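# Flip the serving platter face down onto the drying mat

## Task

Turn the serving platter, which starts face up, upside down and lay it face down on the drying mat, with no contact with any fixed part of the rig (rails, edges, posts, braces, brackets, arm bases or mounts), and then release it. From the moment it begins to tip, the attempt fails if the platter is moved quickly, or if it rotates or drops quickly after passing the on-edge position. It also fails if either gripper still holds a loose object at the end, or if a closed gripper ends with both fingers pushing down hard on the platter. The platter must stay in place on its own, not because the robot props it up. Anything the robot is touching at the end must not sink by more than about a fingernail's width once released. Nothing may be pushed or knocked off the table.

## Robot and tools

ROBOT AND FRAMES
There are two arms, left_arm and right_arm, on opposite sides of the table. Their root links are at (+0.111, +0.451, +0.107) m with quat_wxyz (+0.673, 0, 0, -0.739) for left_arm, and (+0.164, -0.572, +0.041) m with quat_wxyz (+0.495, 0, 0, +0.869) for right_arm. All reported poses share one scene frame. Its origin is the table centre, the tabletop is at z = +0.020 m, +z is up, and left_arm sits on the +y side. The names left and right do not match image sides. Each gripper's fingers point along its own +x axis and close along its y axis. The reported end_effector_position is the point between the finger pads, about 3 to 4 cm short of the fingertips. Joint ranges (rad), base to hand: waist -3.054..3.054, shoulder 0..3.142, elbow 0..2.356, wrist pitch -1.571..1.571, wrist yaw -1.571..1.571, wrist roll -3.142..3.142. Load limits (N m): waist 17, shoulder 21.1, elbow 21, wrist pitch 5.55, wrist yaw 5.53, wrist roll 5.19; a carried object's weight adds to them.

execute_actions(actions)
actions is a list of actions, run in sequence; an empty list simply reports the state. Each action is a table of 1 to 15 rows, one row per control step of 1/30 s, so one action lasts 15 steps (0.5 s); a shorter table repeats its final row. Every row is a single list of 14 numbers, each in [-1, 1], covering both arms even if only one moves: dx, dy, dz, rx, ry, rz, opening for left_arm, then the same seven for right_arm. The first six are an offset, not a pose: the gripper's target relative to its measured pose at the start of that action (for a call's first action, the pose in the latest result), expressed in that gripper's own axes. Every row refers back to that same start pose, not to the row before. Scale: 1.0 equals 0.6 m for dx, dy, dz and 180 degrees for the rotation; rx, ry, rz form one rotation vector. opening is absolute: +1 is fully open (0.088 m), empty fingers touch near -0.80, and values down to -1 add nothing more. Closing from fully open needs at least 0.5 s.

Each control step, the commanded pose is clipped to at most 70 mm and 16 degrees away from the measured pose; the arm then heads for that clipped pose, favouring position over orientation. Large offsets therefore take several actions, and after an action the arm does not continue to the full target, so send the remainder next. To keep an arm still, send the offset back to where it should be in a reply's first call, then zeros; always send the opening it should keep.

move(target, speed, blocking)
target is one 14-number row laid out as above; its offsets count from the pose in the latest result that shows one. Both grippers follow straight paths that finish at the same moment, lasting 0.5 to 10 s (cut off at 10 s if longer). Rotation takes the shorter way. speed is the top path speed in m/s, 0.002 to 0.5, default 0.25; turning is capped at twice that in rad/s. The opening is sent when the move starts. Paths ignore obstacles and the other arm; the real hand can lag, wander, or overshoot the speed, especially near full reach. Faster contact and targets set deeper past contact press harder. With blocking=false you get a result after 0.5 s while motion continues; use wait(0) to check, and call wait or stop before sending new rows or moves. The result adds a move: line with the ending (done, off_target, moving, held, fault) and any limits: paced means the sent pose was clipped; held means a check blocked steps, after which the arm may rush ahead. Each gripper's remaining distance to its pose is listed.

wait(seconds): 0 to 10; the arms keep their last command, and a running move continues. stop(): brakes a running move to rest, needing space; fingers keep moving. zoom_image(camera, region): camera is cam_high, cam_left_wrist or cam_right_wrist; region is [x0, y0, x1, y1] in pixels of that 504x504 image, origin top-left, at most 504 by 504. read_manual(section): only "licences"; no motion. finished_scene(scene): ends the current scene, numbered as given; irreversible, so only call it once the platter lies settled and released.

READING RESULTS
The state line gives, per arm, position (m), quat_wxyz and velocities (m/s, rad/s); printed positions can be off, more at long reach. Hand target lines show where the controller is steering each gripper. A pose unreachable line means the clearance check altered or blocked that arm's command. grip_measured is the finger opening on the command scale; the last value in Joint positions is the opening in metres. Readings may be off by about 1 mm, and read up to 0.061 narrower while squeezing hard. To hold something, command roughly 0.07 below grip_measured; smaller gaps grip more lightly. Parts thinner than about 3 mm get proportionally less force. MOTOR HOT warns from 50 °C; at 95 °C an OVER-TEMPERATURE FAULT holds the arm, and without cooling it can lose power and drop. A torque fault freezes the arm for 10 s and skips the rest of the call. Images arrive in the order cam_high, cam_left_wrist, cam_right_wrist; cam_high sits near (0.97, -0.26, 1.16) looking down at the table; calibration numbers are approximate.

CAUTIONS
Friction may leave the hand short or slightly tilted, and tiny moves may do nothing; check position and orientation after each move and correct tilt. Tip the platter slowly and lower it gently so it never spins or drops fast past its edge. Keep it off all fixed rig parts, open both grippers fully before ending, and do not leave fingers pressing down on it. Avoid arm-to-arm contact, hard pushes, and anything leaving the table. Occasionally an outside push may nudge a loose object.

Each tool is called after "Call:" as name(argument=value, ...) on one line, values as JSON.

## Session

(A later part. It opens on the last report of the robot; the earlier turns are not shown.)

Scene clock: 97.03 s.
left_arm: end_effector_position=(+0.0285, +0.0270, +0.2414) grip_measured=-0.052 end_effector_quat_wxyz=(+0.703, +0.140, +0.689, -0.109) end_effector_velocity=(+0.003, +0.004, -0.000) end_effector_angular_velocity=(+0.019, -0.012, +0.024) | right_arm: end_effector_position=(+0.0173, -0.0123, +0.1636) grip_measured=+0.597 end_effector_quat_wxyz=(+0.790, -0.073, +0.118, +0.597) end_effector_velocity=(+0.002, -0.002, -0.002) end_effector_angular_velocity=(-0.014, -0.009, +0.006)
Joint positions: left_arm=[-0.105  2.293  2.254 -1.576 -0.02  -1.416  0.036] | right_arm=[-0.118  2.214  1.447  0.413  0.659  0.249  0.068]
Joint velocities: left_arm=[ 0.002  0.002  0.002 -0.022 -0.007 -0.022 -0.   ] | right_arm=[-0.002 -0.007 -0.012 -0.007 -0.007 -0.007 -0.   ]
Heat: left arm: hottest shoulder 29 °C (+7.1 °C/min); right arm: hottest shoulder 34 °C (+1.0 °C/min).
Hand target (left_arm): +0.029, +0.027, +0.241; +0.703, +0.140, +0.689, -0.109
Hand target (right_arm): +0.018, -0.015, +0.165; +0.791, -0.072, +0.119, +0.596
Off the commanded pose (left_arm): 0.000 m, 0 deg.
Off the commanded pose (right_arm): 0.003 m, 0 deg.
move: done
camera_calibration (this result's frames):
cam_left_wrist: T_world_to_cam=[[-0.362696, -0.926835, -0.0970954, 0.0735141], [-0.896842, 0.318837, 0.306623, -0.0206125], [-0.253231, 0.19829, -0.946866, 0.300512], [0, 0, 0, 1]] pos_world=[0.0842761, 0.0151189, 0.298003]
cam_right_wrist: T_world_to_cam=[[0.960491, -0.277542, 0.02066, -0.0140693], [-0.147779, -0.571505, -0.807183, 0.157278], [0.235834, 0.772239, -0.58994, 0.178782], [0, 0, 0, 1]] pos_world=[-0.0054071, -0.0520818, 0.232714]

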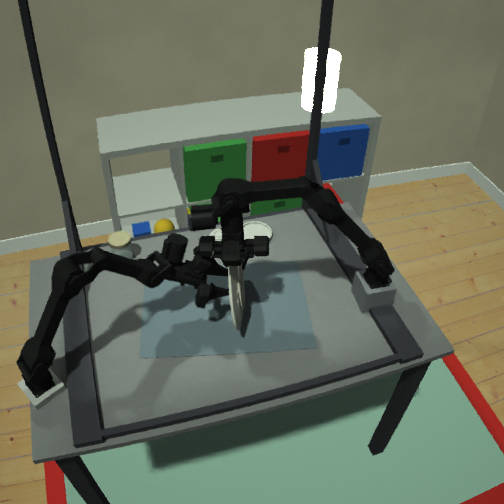

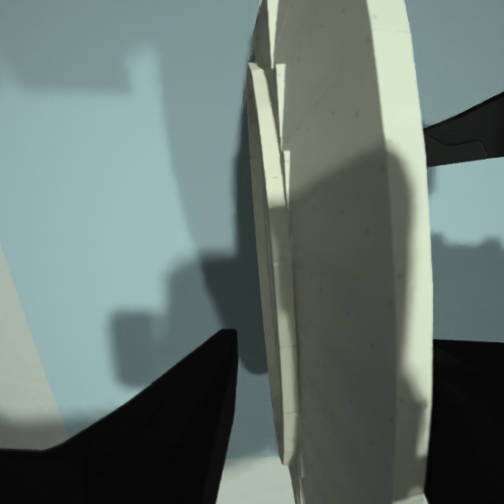

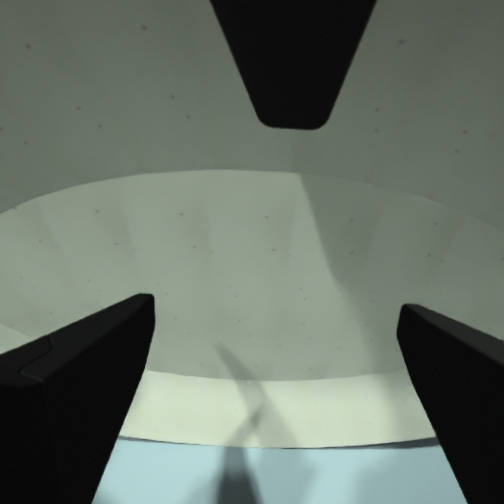

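Call:
move(target=[0,0,0,0,0,0,-0.05,0.02,0,0,0,0,0,0.6], speed=0.012)

Call:
move(target=[-0.04,-0.02,0,0,0,0,0.2,0,0,0,0,0,0,0.6], speed=0.012)

Scene clock: 98.57 s.
left_arm: end_effector_position=(+0.0285, +0.0270, +0.2414) grip_measured=-0.052 end_effector_quat_wxyz=(+0.703, +0.140, +0.689, -0.109) end_effector_velocity=(-0.002, +0.002, +0.001) end_effector_angular_velocity=(+0.006, -0.009, -0.000) | right_arm: end_effector_position=(+0.0205, -0.0041, +0.1641) grip_measured=+0.597 end_effector_quat_wxyz=(+0.791, -0.070, +0.118, +0.596) end_effector_velocity=(-0.002, +0.002, -0.000) end_effector_angular_velocity=(-0.007, -0.001, +0.020)
Joint positions: left_arm=[-0.105  2.293  2.254 -1.576 -0.02  -1.416  0.036] | right_arm=[-0.131  2.235  1.48   0.409  0.649  0.246  0.068]
Joint velocities: left_arm=[-0.007 -0.002 -0.002 -0.007 -0.007 -0.007 -0.   ] | right_arm=[-0.002  0.002  0.007 -0.007 -0.022 -0.007 -0.   ]
Heat: left arm: hottest shoulder 29 °C (+6.0 °C/min); right arm: hottest shoulder 34 °C (+1.0 °C/min).
Hand target (left_arm): +0.028, +0.027, +0.241; +0.703, +0.140, +0.689, -0.109
Hand target (right_arm): +0.020, -0.001, +0.160; +0.790, -0.074, +0.118, +0.596
Off the commanded pose (left_arm): 0.000 m, 0 deg.
Off the commanded pose (right_arm): 0.005 m, 0 deg.
move: done
camera_calibration (this result's frames):
cam_left_wrist: T_world_to_cam=[[-0.362703, -0.926872, -0.0967215, 0.0733431], [-0.896819, 0.318952, 0.306571, -0.0205914], [-0.253302, 0.197936, -0.946921, 0.300545], [0, 0, 0, 1]] pos_world=[0.0842639, 0.0150586, 0.297999]
cam_right_wrist: T_world_to_cam=[[0.959847, -0.280103, 0.015393, -0.0140652], [-0.152445, -0.566883, -0.80957, 0.163306], [0.235489, 0.774717, -0.586821, 0.171496], [0, 0, 0, 1]] pos_world=[-0.00198995, -0.0442256, 0.233062]

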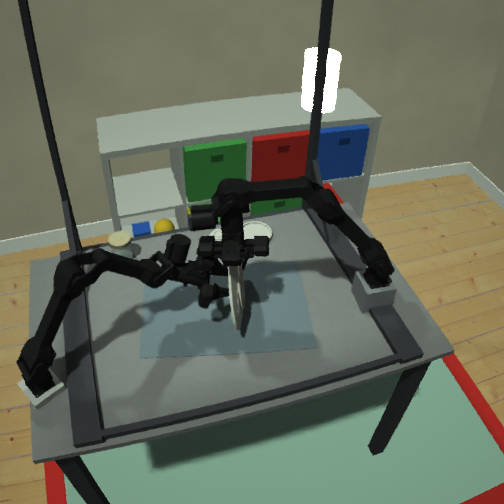

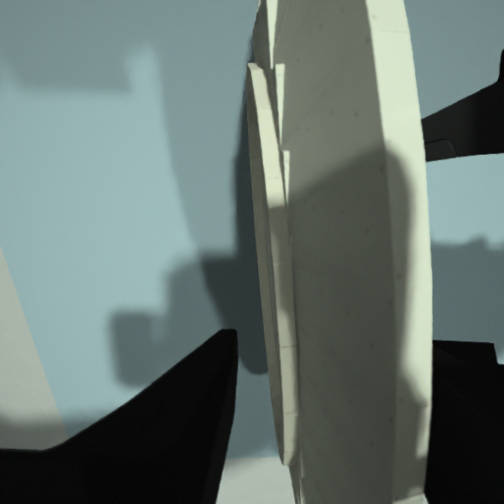

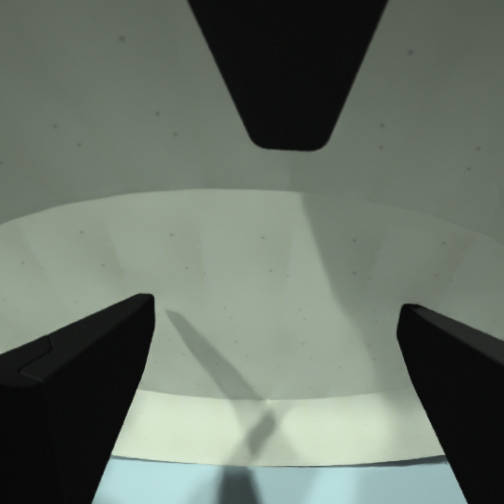

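Scene clock: 101.03 s.
left_arm: end_effector_position=(+0.0254, +0.0166, +0.2581) grip_measured=+0.198 end_effector_quat_wxyz=(+0.703, +0.116, +0.689, -0.134) end_effector_velocity=(+0.000, +0.002, +0.000) end_effector_angular_velocity=(+0.006, -0.008, +0.005) | right_arm: end_effector_position=(+0.0205, -0.0041, +0.1641) grip_measured=+0.597 end_effector_quat_wxyz=(+0.791, -0.070, +0.118, +0.596) end_effector_velocity=(+0.001, -0.000, -0.001) end_effector_angular_velocity=(-0.010, -0.007, +0.006)
Joint positions: left_arm=[-0.108  2.293  2.323 -1.577 -0.02  -1.416  0.049] | right_arm=[-0.131  2.235  1.48   0.409  0.649  0.246  0.068]
Joint velocities: left_arm=[-0.002 -0.002 -0.002 -0.007 -0.007 -0.007  0.   ] | right_arm=[-0.002 -0.002 -0.002 -0.007 -0.007 -0.007 -0.   ]
Heat: left arm: hottest shoulder 30 °C (+6.1 °C/min); right arm: hottest shoulder 35 °C (+1.0 °C/min).
Hand target (left_arm): +0.024, +0.015, +0.264; +0.702, +0.109, +0.689, -0.141
Hand target (right_arm): +0.021, -0.004, +0.164; +0.791, -0.070, +0.118, +0.596
Off the commanded pose (left_arm): 0.007 m, 4 deg.
Off the commanded pose (right_arm): 0.000 m, 0 deg.
joint sent to its limit (left arm) — the command would take joint 4 (wrist pitch) past its lower limit, so that joint was sent only as far as its limit.
move: off_target (left_arm)
camera_calibration (this result's frames):
cam_left_wrist: T_world_to_cam=[[-0.365664, -0.930262, -0.0300537, 0.0471628], [-0.892107, 0.341094, 0.29631, -0.0229897], [-0.265394, 0.135161, -0.954619, 0.320964], [0, 0, 0, 1]] pos_world=[0.0819186, 0.00833358, 0.314628]
cam_right_wrist: T_world_to_cam=[[0.959847, -0.280103, 0.015393, -0.0140652], [-0.152445, -0.566883, -0.80957, 0.163306], [0.235489, 0.774717, -0.586821, 0.171496], [0, 0, 0, 1]] pos_world=[-0.00198995, -0.0442256, 0.233062]

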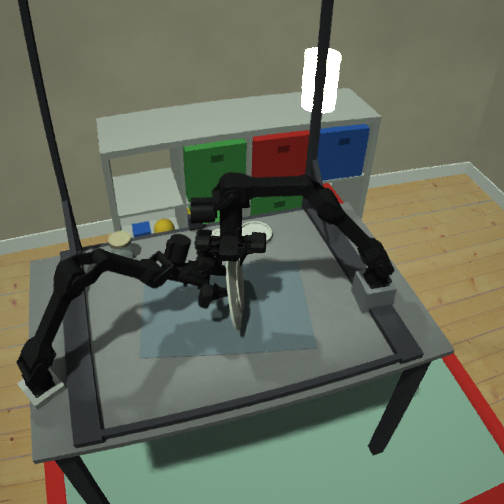

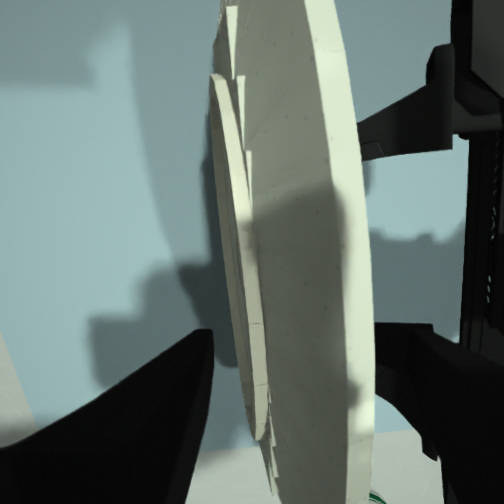

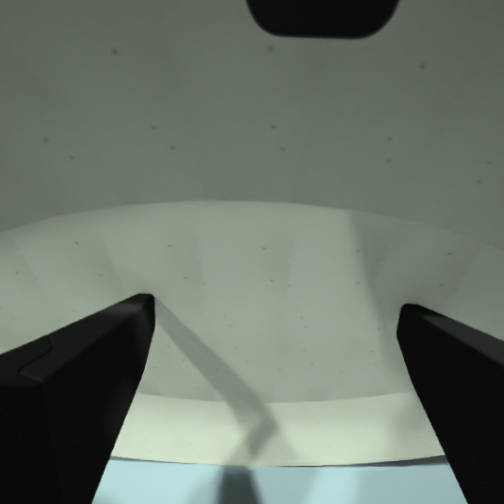

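Call:
move(target=[-0.12,0.03,0,0,0,-0.08,0.4,0,0,0,0,0,0,0.6], speed=0.04)

Scene clock: 104.63 s.
left_arm: end_effector_position=(+0.0292, +0.0336, +0.3271) grip_measured=+0.398 end_effector_quat_wxyz=(+0.681, +0.030, +0.698, -0.219) end_effector_velocity=(+0.001, +0.003, -0.003) end_effector_angular_velocity=(+0.016, -0.008, +0.007) | right_arm: end_effector_position=(+0.0205, -0.0041, +0.1641) grip_measured=+0.597 end_effector_quat_wxyz=(+0.791, -0.070, +0.118, +0.596) end_effector_velocity=(+0.001, -0.000, -0.001) end_effector_angular_velocity=(-0.010, -0.007, +0.006)
Joint positions: left_arm=[-0.092  2.005  2.118 -1.416  0.022 -1.402  0.058] | right_arm=[-0.131  2.235  1.48   0.409  0.649  0.246  0.068]
Joint velocities: left_arm=[-0.002 -0.002 -0.012 -0.007 -0.007 -0.007  0.   ] | right_arm=[-0.002 -0.002 -0.002 -0.007 -0.007 -0.007 -0.   ]
Heat: left arm: hottest shoulder 30 °C (+5.1 °C/min); right arm: hottest shoulder 35 °C (+0.0 °C/min).
Hand target (left_arm): +0.031, +0.036, +0.329; +0.680, +0.029, +0.698, -0.221
Hand target (right_arm): +0.021, -0.004, +0.164; +0.791, -0.070, +0.118, +0.596
Off the commanded pose (left_arm): 0.004 m, 0 deg.
Off the commanded pose (right_arm): 0.000 m, 0 deg.
move: done
camera_calibration (this result's frames):
cam_left_wrist: T_world_to_cam=[[-0.361572, -0.907172, 0.215185, -0.0147158], [-0.865373, 0.412433, 0.284656, -0.045241], [-0.346981, -0.0832919, -0.934166, 0.388562], [0, 0, 0, 1]] pos_world=[0.0903527, 0.0376732, 0.379026]
cam_right_wrist: T_world_to_cam=[[0.959847, -0.280103, 0.015393, -0.0140652], [-0.152445, -0.566883, -0.80957, 0.163306], [0.235489, 0.774717, -0.586821, 0.171496], [0, 0, 0, 1]] pos_world=[-0.00198995, -0.0442256, 0.233062]

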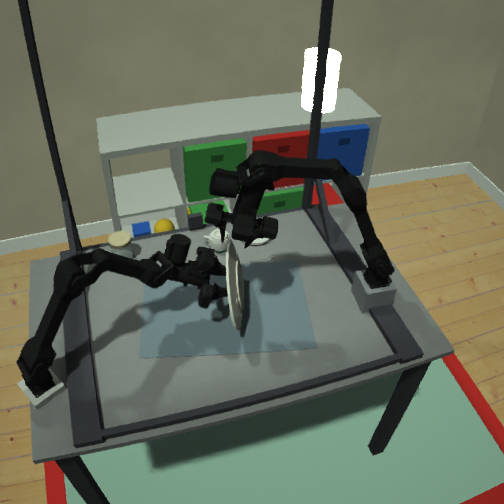

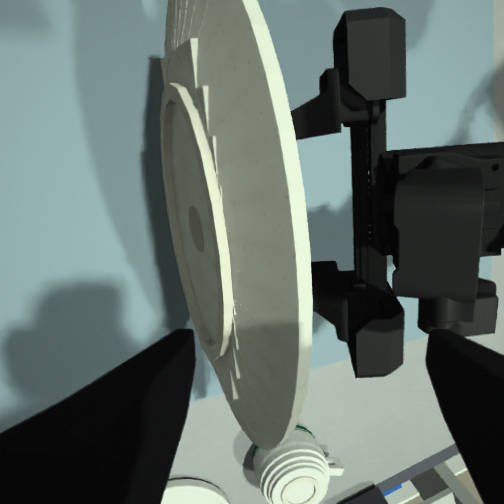

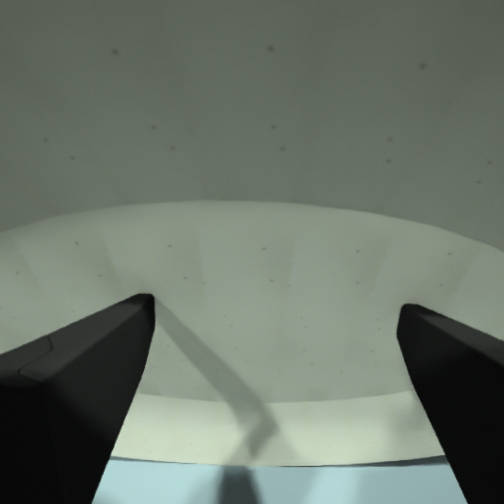

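Call:
move(target=[-0.05,0.1,0,0,0,0,0.4,-0.061,0,0.031,0,0,0,0.6], speed=0.02)

Scene clock: 108.80 s.
left_arm: end_effector_position=(+0.0503, +0.0928, +0.3393) grip_measured=+0.398 end_effector_quat_wxyz=(+0.681, +0.030, +0.698, -0.218) end_effector_velocity=(+0.001, +0.007, -0.002) end_effector_angular_velocity=(+0.026, -0.009, +0.007) | right_arm: end_effector_position=(+0.0103, -0.0325, +0.1769) grip_measured=+0.597 end_effector_quat_wxyz=(+0.788, -0.087, +0.121, +0.598) end_effector_velocity=(+0.003, -0.002, +0.000) end_effector_angular_velocity=(-0.004, +0.001, -0.011)
Joint positions: left_arm=[-0.062  1.748  1.827 -1.384  0.03  -1.374  0.058] | right_arm=[-0.087  2.133  1.393  0.351  0.68   0.261  0.068]
Joint velocities: left_arm=[-0.002 -0.007 -0.012 -0.022 -0.007 -0.007  0.   ] | right_arm=[-0.002 -0.007 -0.007 -0.007  0.007  0.007 -0.   ]
Heat: left arm: hottest shoulder 30 °C (+4.1 °C/min); right arm: hottest shoulder 37 °C (+2.0 °C/min).
Hand target (left_arm): +0.052, +0.095, +0.340; +0.681, +0.030, +0.698, -0.219
Hand target (right_arm): +0.013, -0.033, +0.192; +0.791, -0.070, +0.118, +0.596
Off the commanded pose (left_arm): 0.003 m, 0 deg.
Off the commanded pose (right_arm): 0.015 m, 2 deg.
move: off_target (right_arm)
camera_calibration (this result's frames):
cam_left_wrist: T_world_to_cam=[[-0.360444, -0.907905, 0.213981, 0.044511], [-0.866094, 0.41093, 0.284635, -0.0546734], [-0.346353, -0.0827331, -0.934449, 0.41225], [0, 0, 0, 1]] pos_world=[0.111475, 0.0969854, 0.391264]
cam_right_wrist: T_world_to_cam=[[0.962475, -0.268839, 0.0369817, -0.0158962], [-0.134972, -0.592469, -0.794206, 0.152268], [0.235424, 0.759412, -0.606523, 0.206353], [0, 0, 0, 1]] pos_world=[-0.0127289, -0.0707667, 0.246678]

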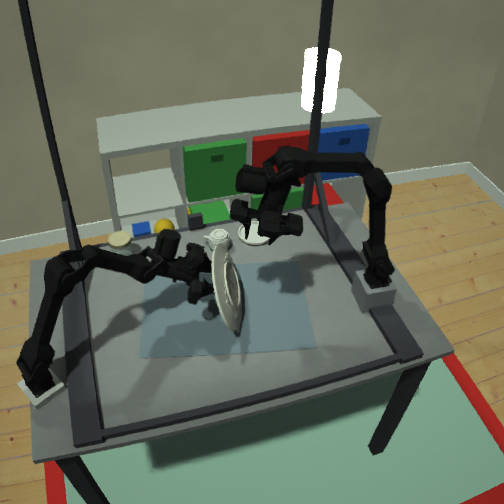

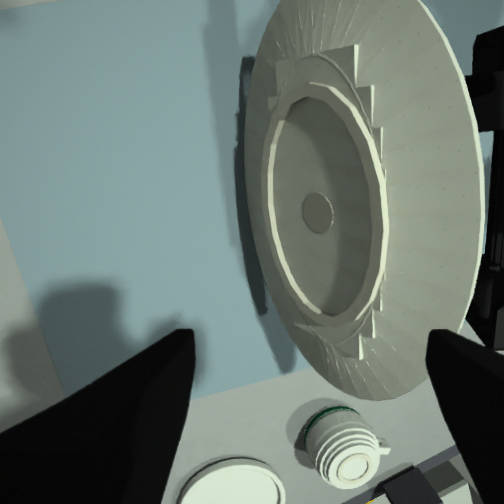

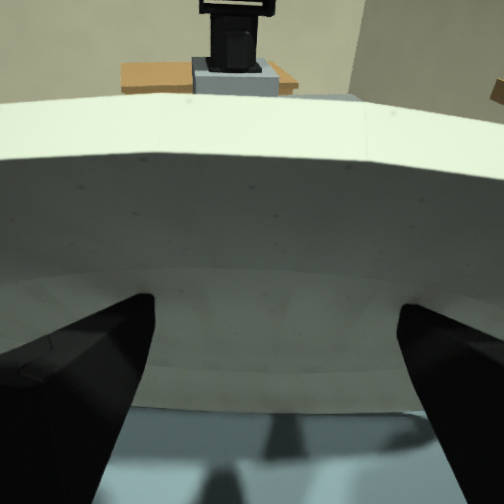

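Call:
move(target=[0,0,0,0,0,0,0.4,-0.08,0,-0.025,0,0,0,0.6], speed=0.02)

Scene clock: 111.73 s.
left_arm: end_effector_position=(+0.0503, +0.0929, +0.3391) grip_measured=+0.398 end_effector_quat_wxyz=(+0.681, +0.030, +0.698, -0.218) end_effector_velocity=(-0.002, +0.003, -0.002) end_effector_angular_velocity=(+0.014, +0.007, +0.003) | right_arm: end_effector_position=(-0.0051, -0.0813, +0.1581) grip_measured=+0.597 end_effector_quat_wxyz=(+0.783, -0.109, +0.125, +0.599) end_effector_velocity=(-0.003, -0.002, +0.001) end_effector_angular_velocity=(-0.009, +0.001, +0.025)
Joint positions: left_arm=[-0.062  1.748  1.826 -1.384  0.03  -1.374  0.058] | right_arm=[-0.005  2.045  1.208  0.377  0.743  0.301  0.068]
Joint velocities: left_arm=[-0.002 -0.002 -0.007 -0.007  0.007 -0.007 -0.   ] | right_arm=[ 0.002 -0.012 -0.007 -0.007 -0.022 -0.007 -0.   ]
Heat: left arm: hottest shoulder 30 °C (+4.1 °C/min); right arm: hottest shoulder 38 °C (+3.0 °C/min).
Hand target (left_arm): +0.050, +0.093, +0.339; +0.681, +0.030, +0.698, -0.218
Hand target (right_arm): -0.003, -0.081, +0.177; +0.788, -0.086, +0.121, +0.598
Off the commanded pose (left_arm): 0.000 m, 0 deg.
Off the commanded pose (right_arm): 0.019 m, 3 deg.
move: off_target (right_arm)
camera_calibration (this result's frames):
cam_left_wrist: T_world_to_cam=[[-0.360824, -0.907928, 0.213244, 0.0449263], [-0.866004, 0.411042, 0.284747, -0.0546892], [-0.346182, -0.0819261, -0.934583, 0.412014], [0, 0, 0, 1]] pos_world=[0.111481, 0.0970241, 0.391054]
cam_right_wrist: T_world_to_cam=[[0.964546, -0.255325, 0.0667853, -0.017078], [-0.112175, -0.625687, -0.771967, 0.100266], [0.238889, 0.737106, -0.632145, 0.237895], [0, 0, 0, 1]] pos_world=[-0.0291106, -0.116979, 0.228927]

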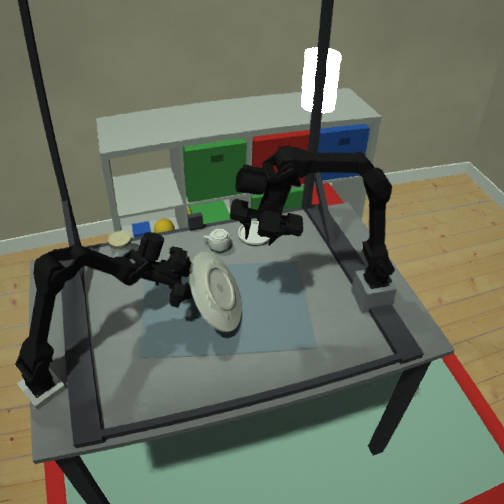

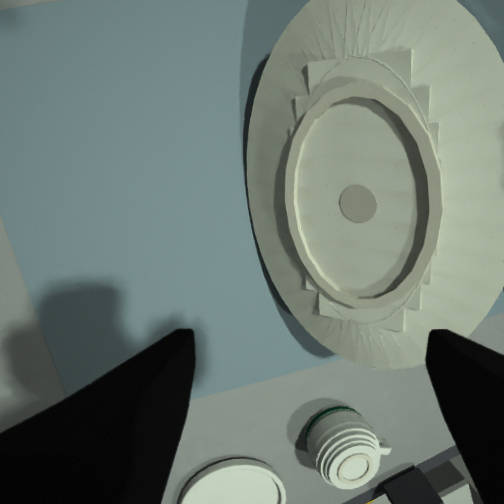

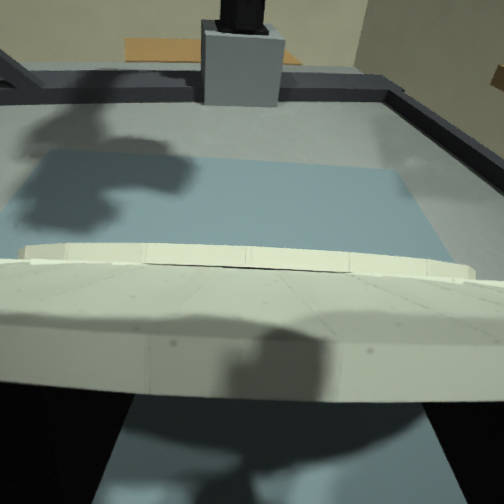

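Call:
move(target=[0,0,0,0,0,0,0.4,-0.035,0,-0.07,0,0,0,0.6], speed=0.02)

Scene clock: 114.57 s.
left_arm: end_effector_position=(+0.0503, +0.0929, +0.3391) grip_measured=+0.398 end_effector_quat_wxyz=(+0.681, +0.030, +0.698, -0.218) end_effector_velocity=(+0.003, +0.004, +0.000) end_effector_angular_velocity=(+0.013, -0.025, -0.004) | right_arm: end_effector_position=(-0.0151, -0.1154, +0.1202) grip_measured=+0.597 end_effector_quat_wxyz=(+0.778, -0.119, +0.127, +0.603) end_effector_velocity=(-0.001, -0.001, -0.004) end_effector_angular_velocity=(-0.021, -0.018, +0.024)
Joint positions: left_arm=[-0.062  1.748  1.826 -1.384  0.03  -1.374  0.058] | right_arm=[0.058 2.057 1.059 0.495 0.785 0.337 0.068]
Joint velocities: left_arm=[-0.002 -0.002  0.002 -0.022 -0.022  0.007 -0.   ] | right_arm=[-0.002 -0.002 -0.007 -0.007 -0.022 -0.022  0.   ]
Heat: left arm: hottest shoulder 30 °C (+4.0 °C/min); right arm: hottest shoulder 38 °C (+4.0 °C/min).
Hand target (left_arm): +0.050, +0.093, +0.339; +0.681, +0.030, +0.698, -0.218
Hand target (right_arm): -0.013, -0.114, +0.125; +0.783, -0.109, +0.125, +0.599
Off the commanded pose (left_arm): 0.000 m, 0 deg.
Off the commanded pose (right_arm): 0.006 m, 1 deg.
move: done
camera_calibration (this result's frames):
cam_left_wrist: T_world_to_cam=[[-0.360824, -0.907928, 0.213244, 0.0449263], [-0.866004, 0.411042, 0.284747, -0.0546892], [-0.346182, -0.0819261, -0.934583, 0.412014], [0, 0, 0, 1]] pos_world=[0.111481, 0.0970241, 0.391054]
cam_right_wrist: T_world_to_cam=[[0.967533, -0.240393, 0.0780445, -0.0131787], [-0.0978665, -0.641035, -0.761247, 0.0457435], [0.233028, 0.728893, -0.643749, 0.241785], [0, 0, 0, 1]] pos_world=[-0.039115, -0.15008, 0.1915]

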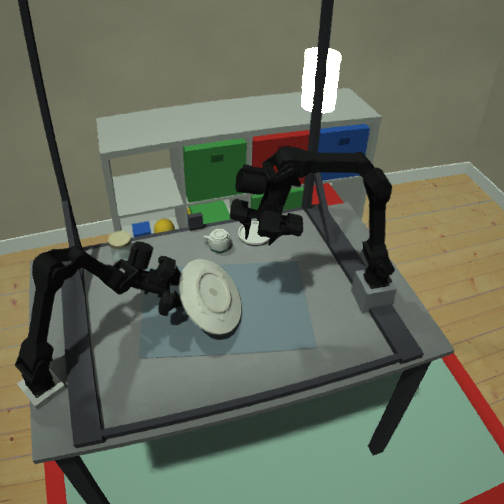

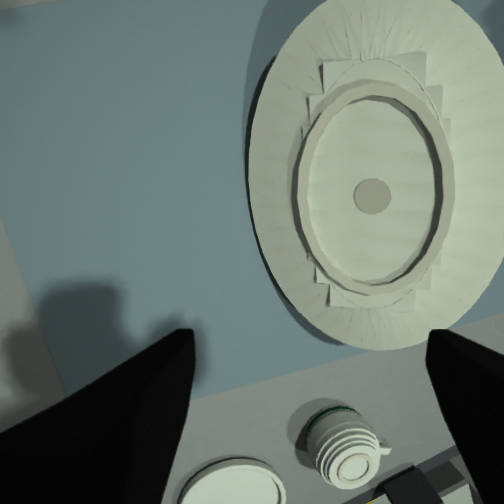

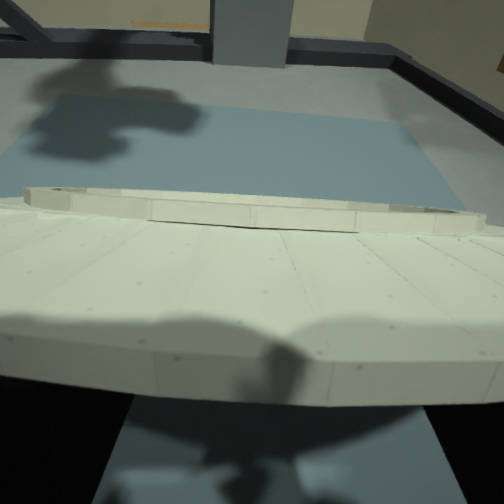

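Call:
move(target=[0,0,0,0,0,0,0.4,-0.008,0,-0.11,0,0,0,0.6], speed=0.02)

Scene clock: 118.40 s.
left_arm: end_effector_position=(+0.0503, +0.0929, +0.3391) grip_measured=+0.398 end_effector_quat_wxyz=(+0.681, +0.030, +0.698, -0.218) end_effector_velocity=(-0.001, +0.006, -0.001) end_effector_angular_velocity=(+0.023, +0.005, +0.003) | right_arm: end_effector_position=(-0.0198, -0.1430, +0.0544) grip_measured=+0.597 end_effector_quat_wxyz=(+0.774, -0.128, +0.131, +0.605) end_effector_velocity=(+0.000, +0.002, +0.000) end_effector_angular_velocity=(+0.001, +0.020, +0.009)
Joint positions: left_arm=[-0.062  1.748  1.826 -1.384  0.03  -1.374  0.058] | right_arm=[0.107 2.199 0.943 0.707 0.815 0.376 0.068]
Joint velocities: left_arm=[-0.002 -0.002 -0.002 -0.022  0.007 -0.007 -0.   ] | right_arm=[-0.007 -0.002 -0.002  0.007 -0.022  0.007  0.   ]
Heat: left arm: hottest shoulder 30 °C (+4.0 °C/min); right arm: hottest shoulder 38 °C (+4.0 °C/min).
Hand target (left_arm): +0.050, +0.093, +0.339; +0.681, +0.030, +0.698, -0.218
Hand target (right_arm): -0.020, -0.142, +0.060; +0.779, -0.119, +0.127, +0.603
Off the commanded pose (left_arm): 0.000 m, 0 deg.
Off the commanded pose (right_arm): 0.006 m, 1 deg.
move: done
camera_calibration (this result's frames):
cam_left_wrist: T_world_to_cam=[[-0.360824, -0.907928, 0.213244, 0.0449263], [-0.866004, 0.411042, 0.284747, -0.0546892], [-0.346182, -0.0819261, -0.934583, 0.412014], [0, 0, 0, 1]] pos_world=[0.111481, 0.0970241, 0.391054]
cam_right_wrist: T_world_to_cam=[[0.969608, -0.229298, 0.0853379, -0.00887037], [-0.089237, -0.656209, -0.749284, -0.0251777], [0.227808, 0.718896, -0.656728, 0.219815], [0, 0, 0, 1]] pos_world=[-0.0437218, -0.17658, 0.126251]

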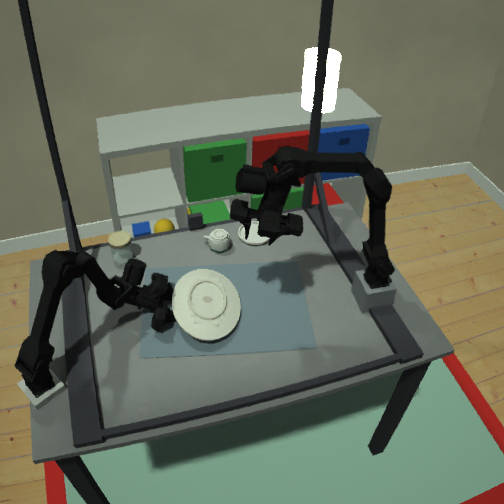

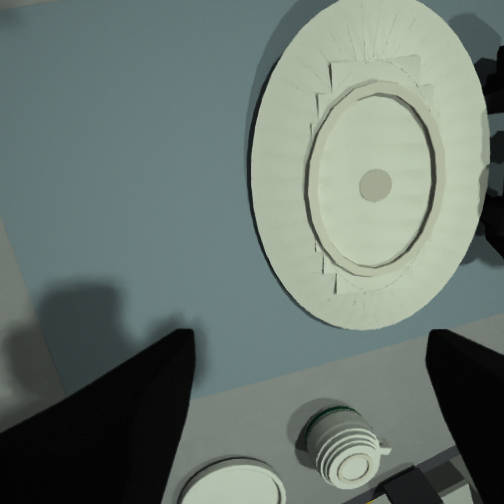

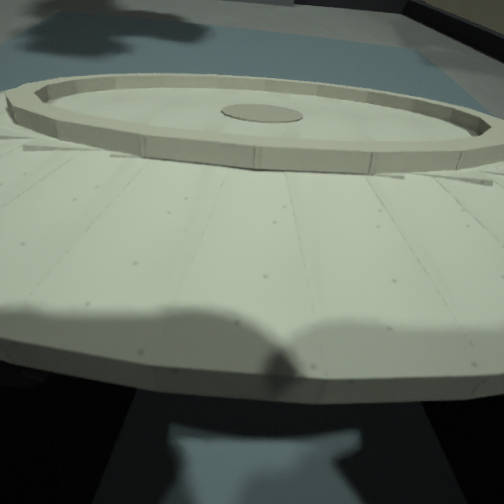

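Call:
move(target=[0,0,0,0,0,0,0.4,0,0,-0.03,0,0,0,0.6], speed=0.02)

Call:
move(target=[0,0,0,0,0,0,0.4,-0.09,0,-0.025,0,0,0,0.6], speed=0.015)

Call:
move(target=[0,0,0,0,0,0,0.4,-0.12,0,0.06,0,0,0,0.6], speed=0.15)

Scene clock: 119.77 s.
left_arm: end_effector_position=(+0.0503, +0.0929, +0.3391) grip_measured=+0.398 end_effector_quat_wxyz=(+0.681, +0.030, +0.698, -0.218) end_effector_velocity=(+0.001, +0.002, -0.000) end_effector_angular_velocity=(+0.007, -0.006, +0.007) | right_arm: end_effector_position=(-0.0186, -0.1452, +0.0481) grip_measured=+0.597 end_effector_quat_wxyz=(+0.778, -0.113, +0.133, +0.603) end_effector_velocity=(+0.001, -0.002, -0.002) end_effector_angular_velocity=(-0.001, -0.011, -0.001)
Joint positions: left_arm=[-0.062  1.748  1.826 -1.384  0.03  -1.374  0.058] | right_arm=[0.111 2.225 0.928 0.767 0.826 0.392 0.068]
Joint velocities: left_arm=[-0.002 -0.002 -0.002 -0.007 -0.007 -0.007  0.   ] | right_arm=[ 0.002  0.002 -0.007  0.007  0.007 -0.007 -0.   ]
Heat: left arm: hottest shoulder 30 °C (+4.1 °C/min); right arm: hottest shoulder 37 °C (+3.0 °C/min).
Hand target (left_arm): +0.050, +0.093, +0.339; +0.681, +0.030, +0.698, -0.218
Hand target (right_arm): -0.021, -0.150, +0.038; +0.775, -0.128, +0.131, +0.605
Off the commanded pose (left_arm): 0.000 m, 0 deg.
Off the commanded pose (right_arm): 0.012 m, 2 deg.
move: off_target (right_arm)
camera_calibration (this result's frames):
cam_left_wrist: T_world_to_cam=[[-0.360824, -0.907928, 0.213244, 0.0449263], [-0.866004, 0.411042, 0.284747, -0.0546892], [-0.346182, -0.0819261, -0.934583, 0.412014], [0, 0, 0, 1]] pos_world=[0.111481, 0.0970241, 0.391054]
cam_right_wrist: T_world_to_cam=[[0.968176, -0.242958, 0.0600601, -0.01086], [-0.112988, -0.638454, -0.761322, -0.0285194], [0.223315, 0.730307, -0.645587, 0.21806], [0, 0, 0, 1]] pos_world=[-0.041404, -0.180097, 0.119716]

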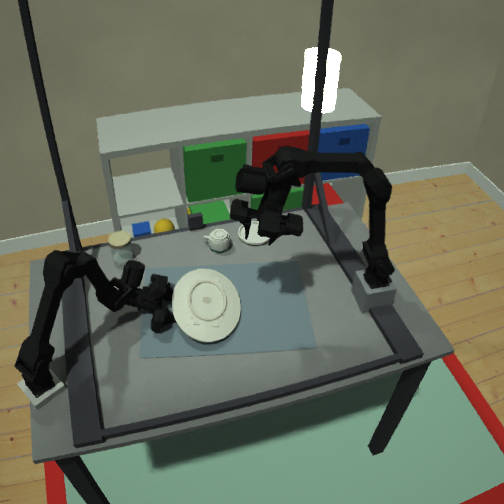

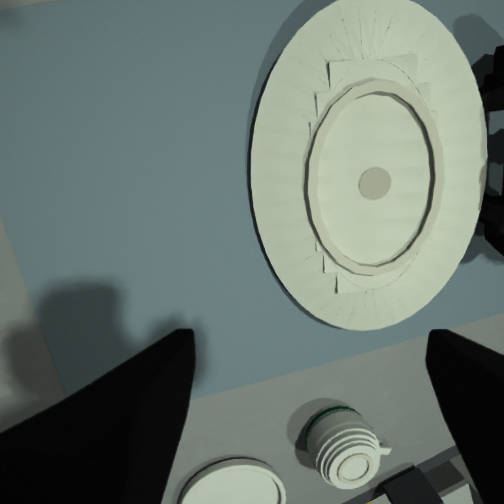

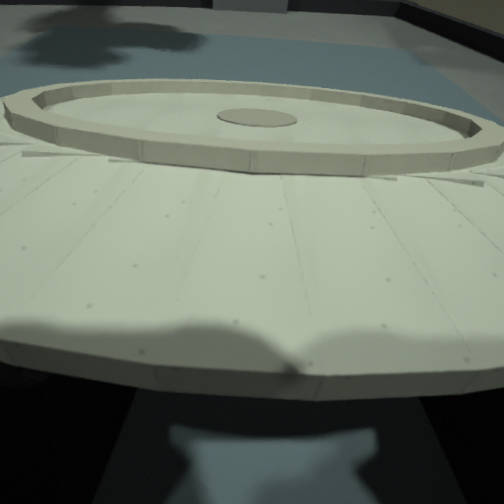

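Scene clock: 123.73 s.
left_arm: end_effector_position=(+0.0503, +0.0929, +0.3391) grip_measured=+0.398 end_effector_quat_wxyz=(+0.681, +0.030, +0.698, -0.218) end_effector_velocity=(-0.001, +0.003, -0.002) end_effector_angular_velocity=(+0.011, -0.007, +0.002) | right_arm: end_effector_position=(-0.0331, -0.1968, +0.0514) grip_measured=+0.597 end_effector_quat_wxyz=(+0.778, -0.113, +0.132, +0.604) end_effector_velocity=(+0.002, -0.003, -0.003) end_effector_angular_velocity=(-0.011, -0.022, -0.001)
Joint positions: left_arm=[-0.062  1.748  1.826 -1.384  0.03  -1.374  0.058] | right_arm=[0.238 2.142 0.804 0.725 0.933 0.497 0.068]
Joint velocities: left_arm=[-0.007 -0.002 -0.007 -0.007 -0.007 -0.007 -0.   ] | right_arm=[ 0.002  0.002 -0.007 -0.007  0.007 -0.007 -0.   ]
Heat: left arm: hottest shoulder 30 °C (+5.1 °C/min); right arm: hottest shoulder 37 °C (+4.1 °C/min).
Hand target (left_arm): +0.050, +0.093, +0.339; +0.681, +0.030, +0.698, -0.218
Hand target (right_arm): -0.032, -0.199, +0.053; +0.778, -0.112, +0.132, +0.604
Off the commanded pose (left_arm): 0.000 m, 0 deg.
Off the commanded pose (right_arm): 0.003 m, 0 deg.
move: done
camera_calibration (this result's frames):
cam_left_wrist: T_world_to_cam=[[-0.360824, -0.907928, 0.213244, 0.0449263], [-0.866004, 0.411042, 0.284747, -0.0546892], [-0.346182, -0.0819261, -0.934583, 0.412014], [0, 0, 0, 1]] pos_world=[0.111481, 0.0970241, 0.391054]
cam_right_wrist: T_world_to_cam=[[0.968626, -0.240841, 0.0613209, -0.00919974], [-0.110527, -0.638457, -0.76168, -0.0604793], [0.222594, 0.731005, -0.645045, 0.261175], [0, 0, 0, 1]] pos_world=[-0.0559097, -0.23175, 0.122968]

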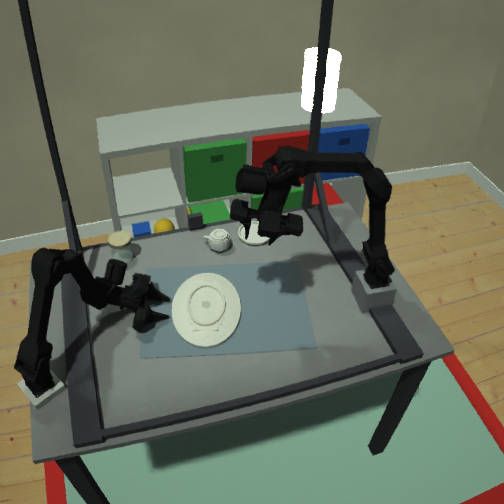

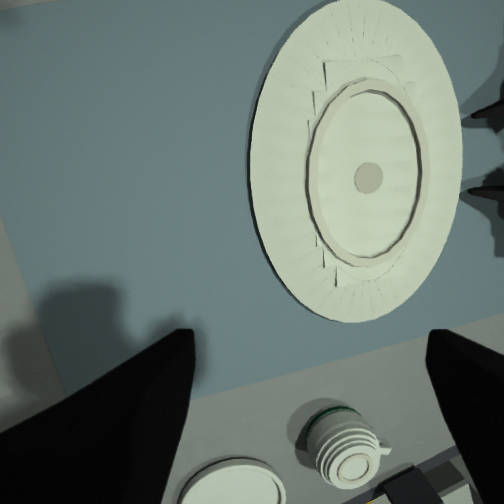

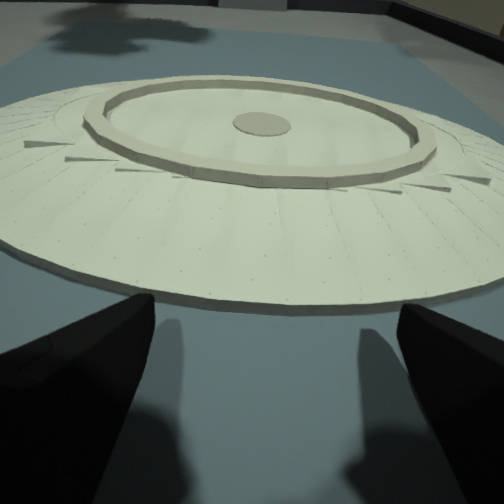

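Scene clock: 124.77 s.
left_arm: end_effector_position=(+0.0503, +0.0929, +0.3391) grip_measured=+0.398 end_effector_quat_wxyz=(+0.681, +0.030, +0.698, -0.218) end_effector_velocity=(+0.002, +0.002, -0.000) end_effector_angular_velocity=(+0.007, -0.006, +0.011) | right_arm: end_effector_position=(-0.0474, -0.2486, +0.1077) grip_measured=+0.597 end_effector_quat_wxyz=(+0.777, -0.116, +0.131, +0.605) end_effector_velocity=(-0.002, -0.002, +0.001) end_effector_angular_velocity=(-0.015, +0.010, +0.016)
Joint positions: left_arm=[-0.062  1.748  1.826 -1.384  0.03  -1.374  0.058] | right_arm=[0.389 1.862 0.762 0.34  1.048 0.666 0.068]
Joint velocities: left_arm=[ 0.002 -0.002 -0.002 -0.007 -0.007 -0.007 -0.   ] | right_arm=[ 0.002 -0.017 -0.002 -0.022 -0.022  0.007 -0.   ]
Heat: left arm: hottest shoulder 30 °C (+5.1 °C/min); right arm: hottest shoulder 37 °C (+4.1 °C/min).
Hand target (left_arm): +0.050, +0.093, +0.339; +0.681, +0.030, +0.698, -0.218
Hand target (right_arm): -0.047, -0.250, +0.110; +0.778, -0.113, +0.131, +0.604
Off the commanded pose (left_arm): 0.000 m, 0 deg.
Off the commanded pose (right_arm): 0.003 m, 0 deg.
move: done
camera_calibration (this result's frames):
cam_left_wrist: T_world_to_cam=[[-0.360824, -0.907928, 0.213244, 0.0449263], [-0.866004, 0.411042, 0.284747, -0.0546892], [-0.346182, -0.0819261, -0.934583, 0.412014], [0, 0, 0, 1]] pos_world=[0.111481, 0.0970241, 0.391054]
cam_right_wrist: T_world_to_cam=[[0.968891, -0.238391, 0.0664901, -0.0112095], [-0.105444, -0.640679, -0.760534, -0.0526611], [0.223903, 0.729863, -0.645885, 0.338471], [0, 0, 0, 1]] pos_world=[-0.0704766, -0.283448, 0.179308]

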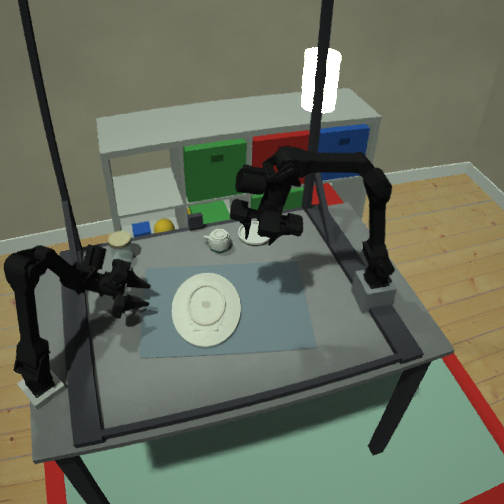

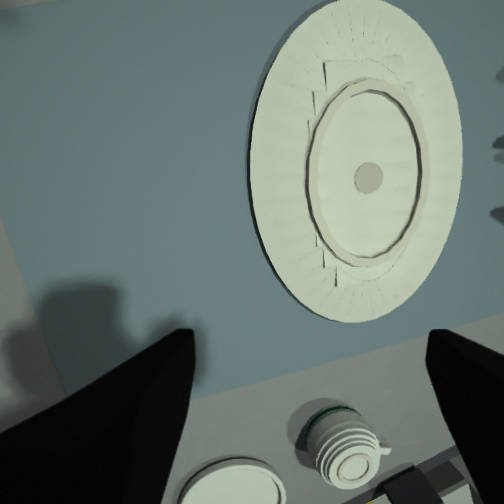

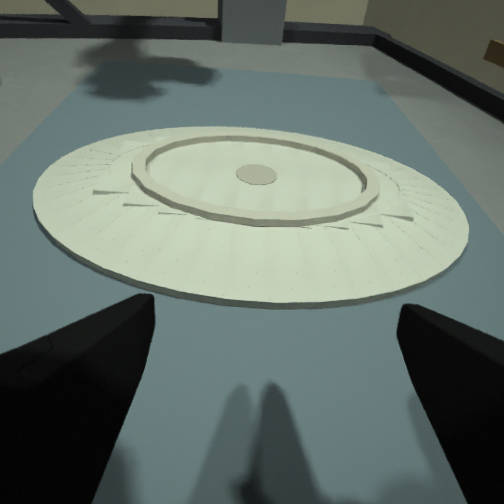

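Call:
finished_scene(scene=1)

The scene is finished: the task was done.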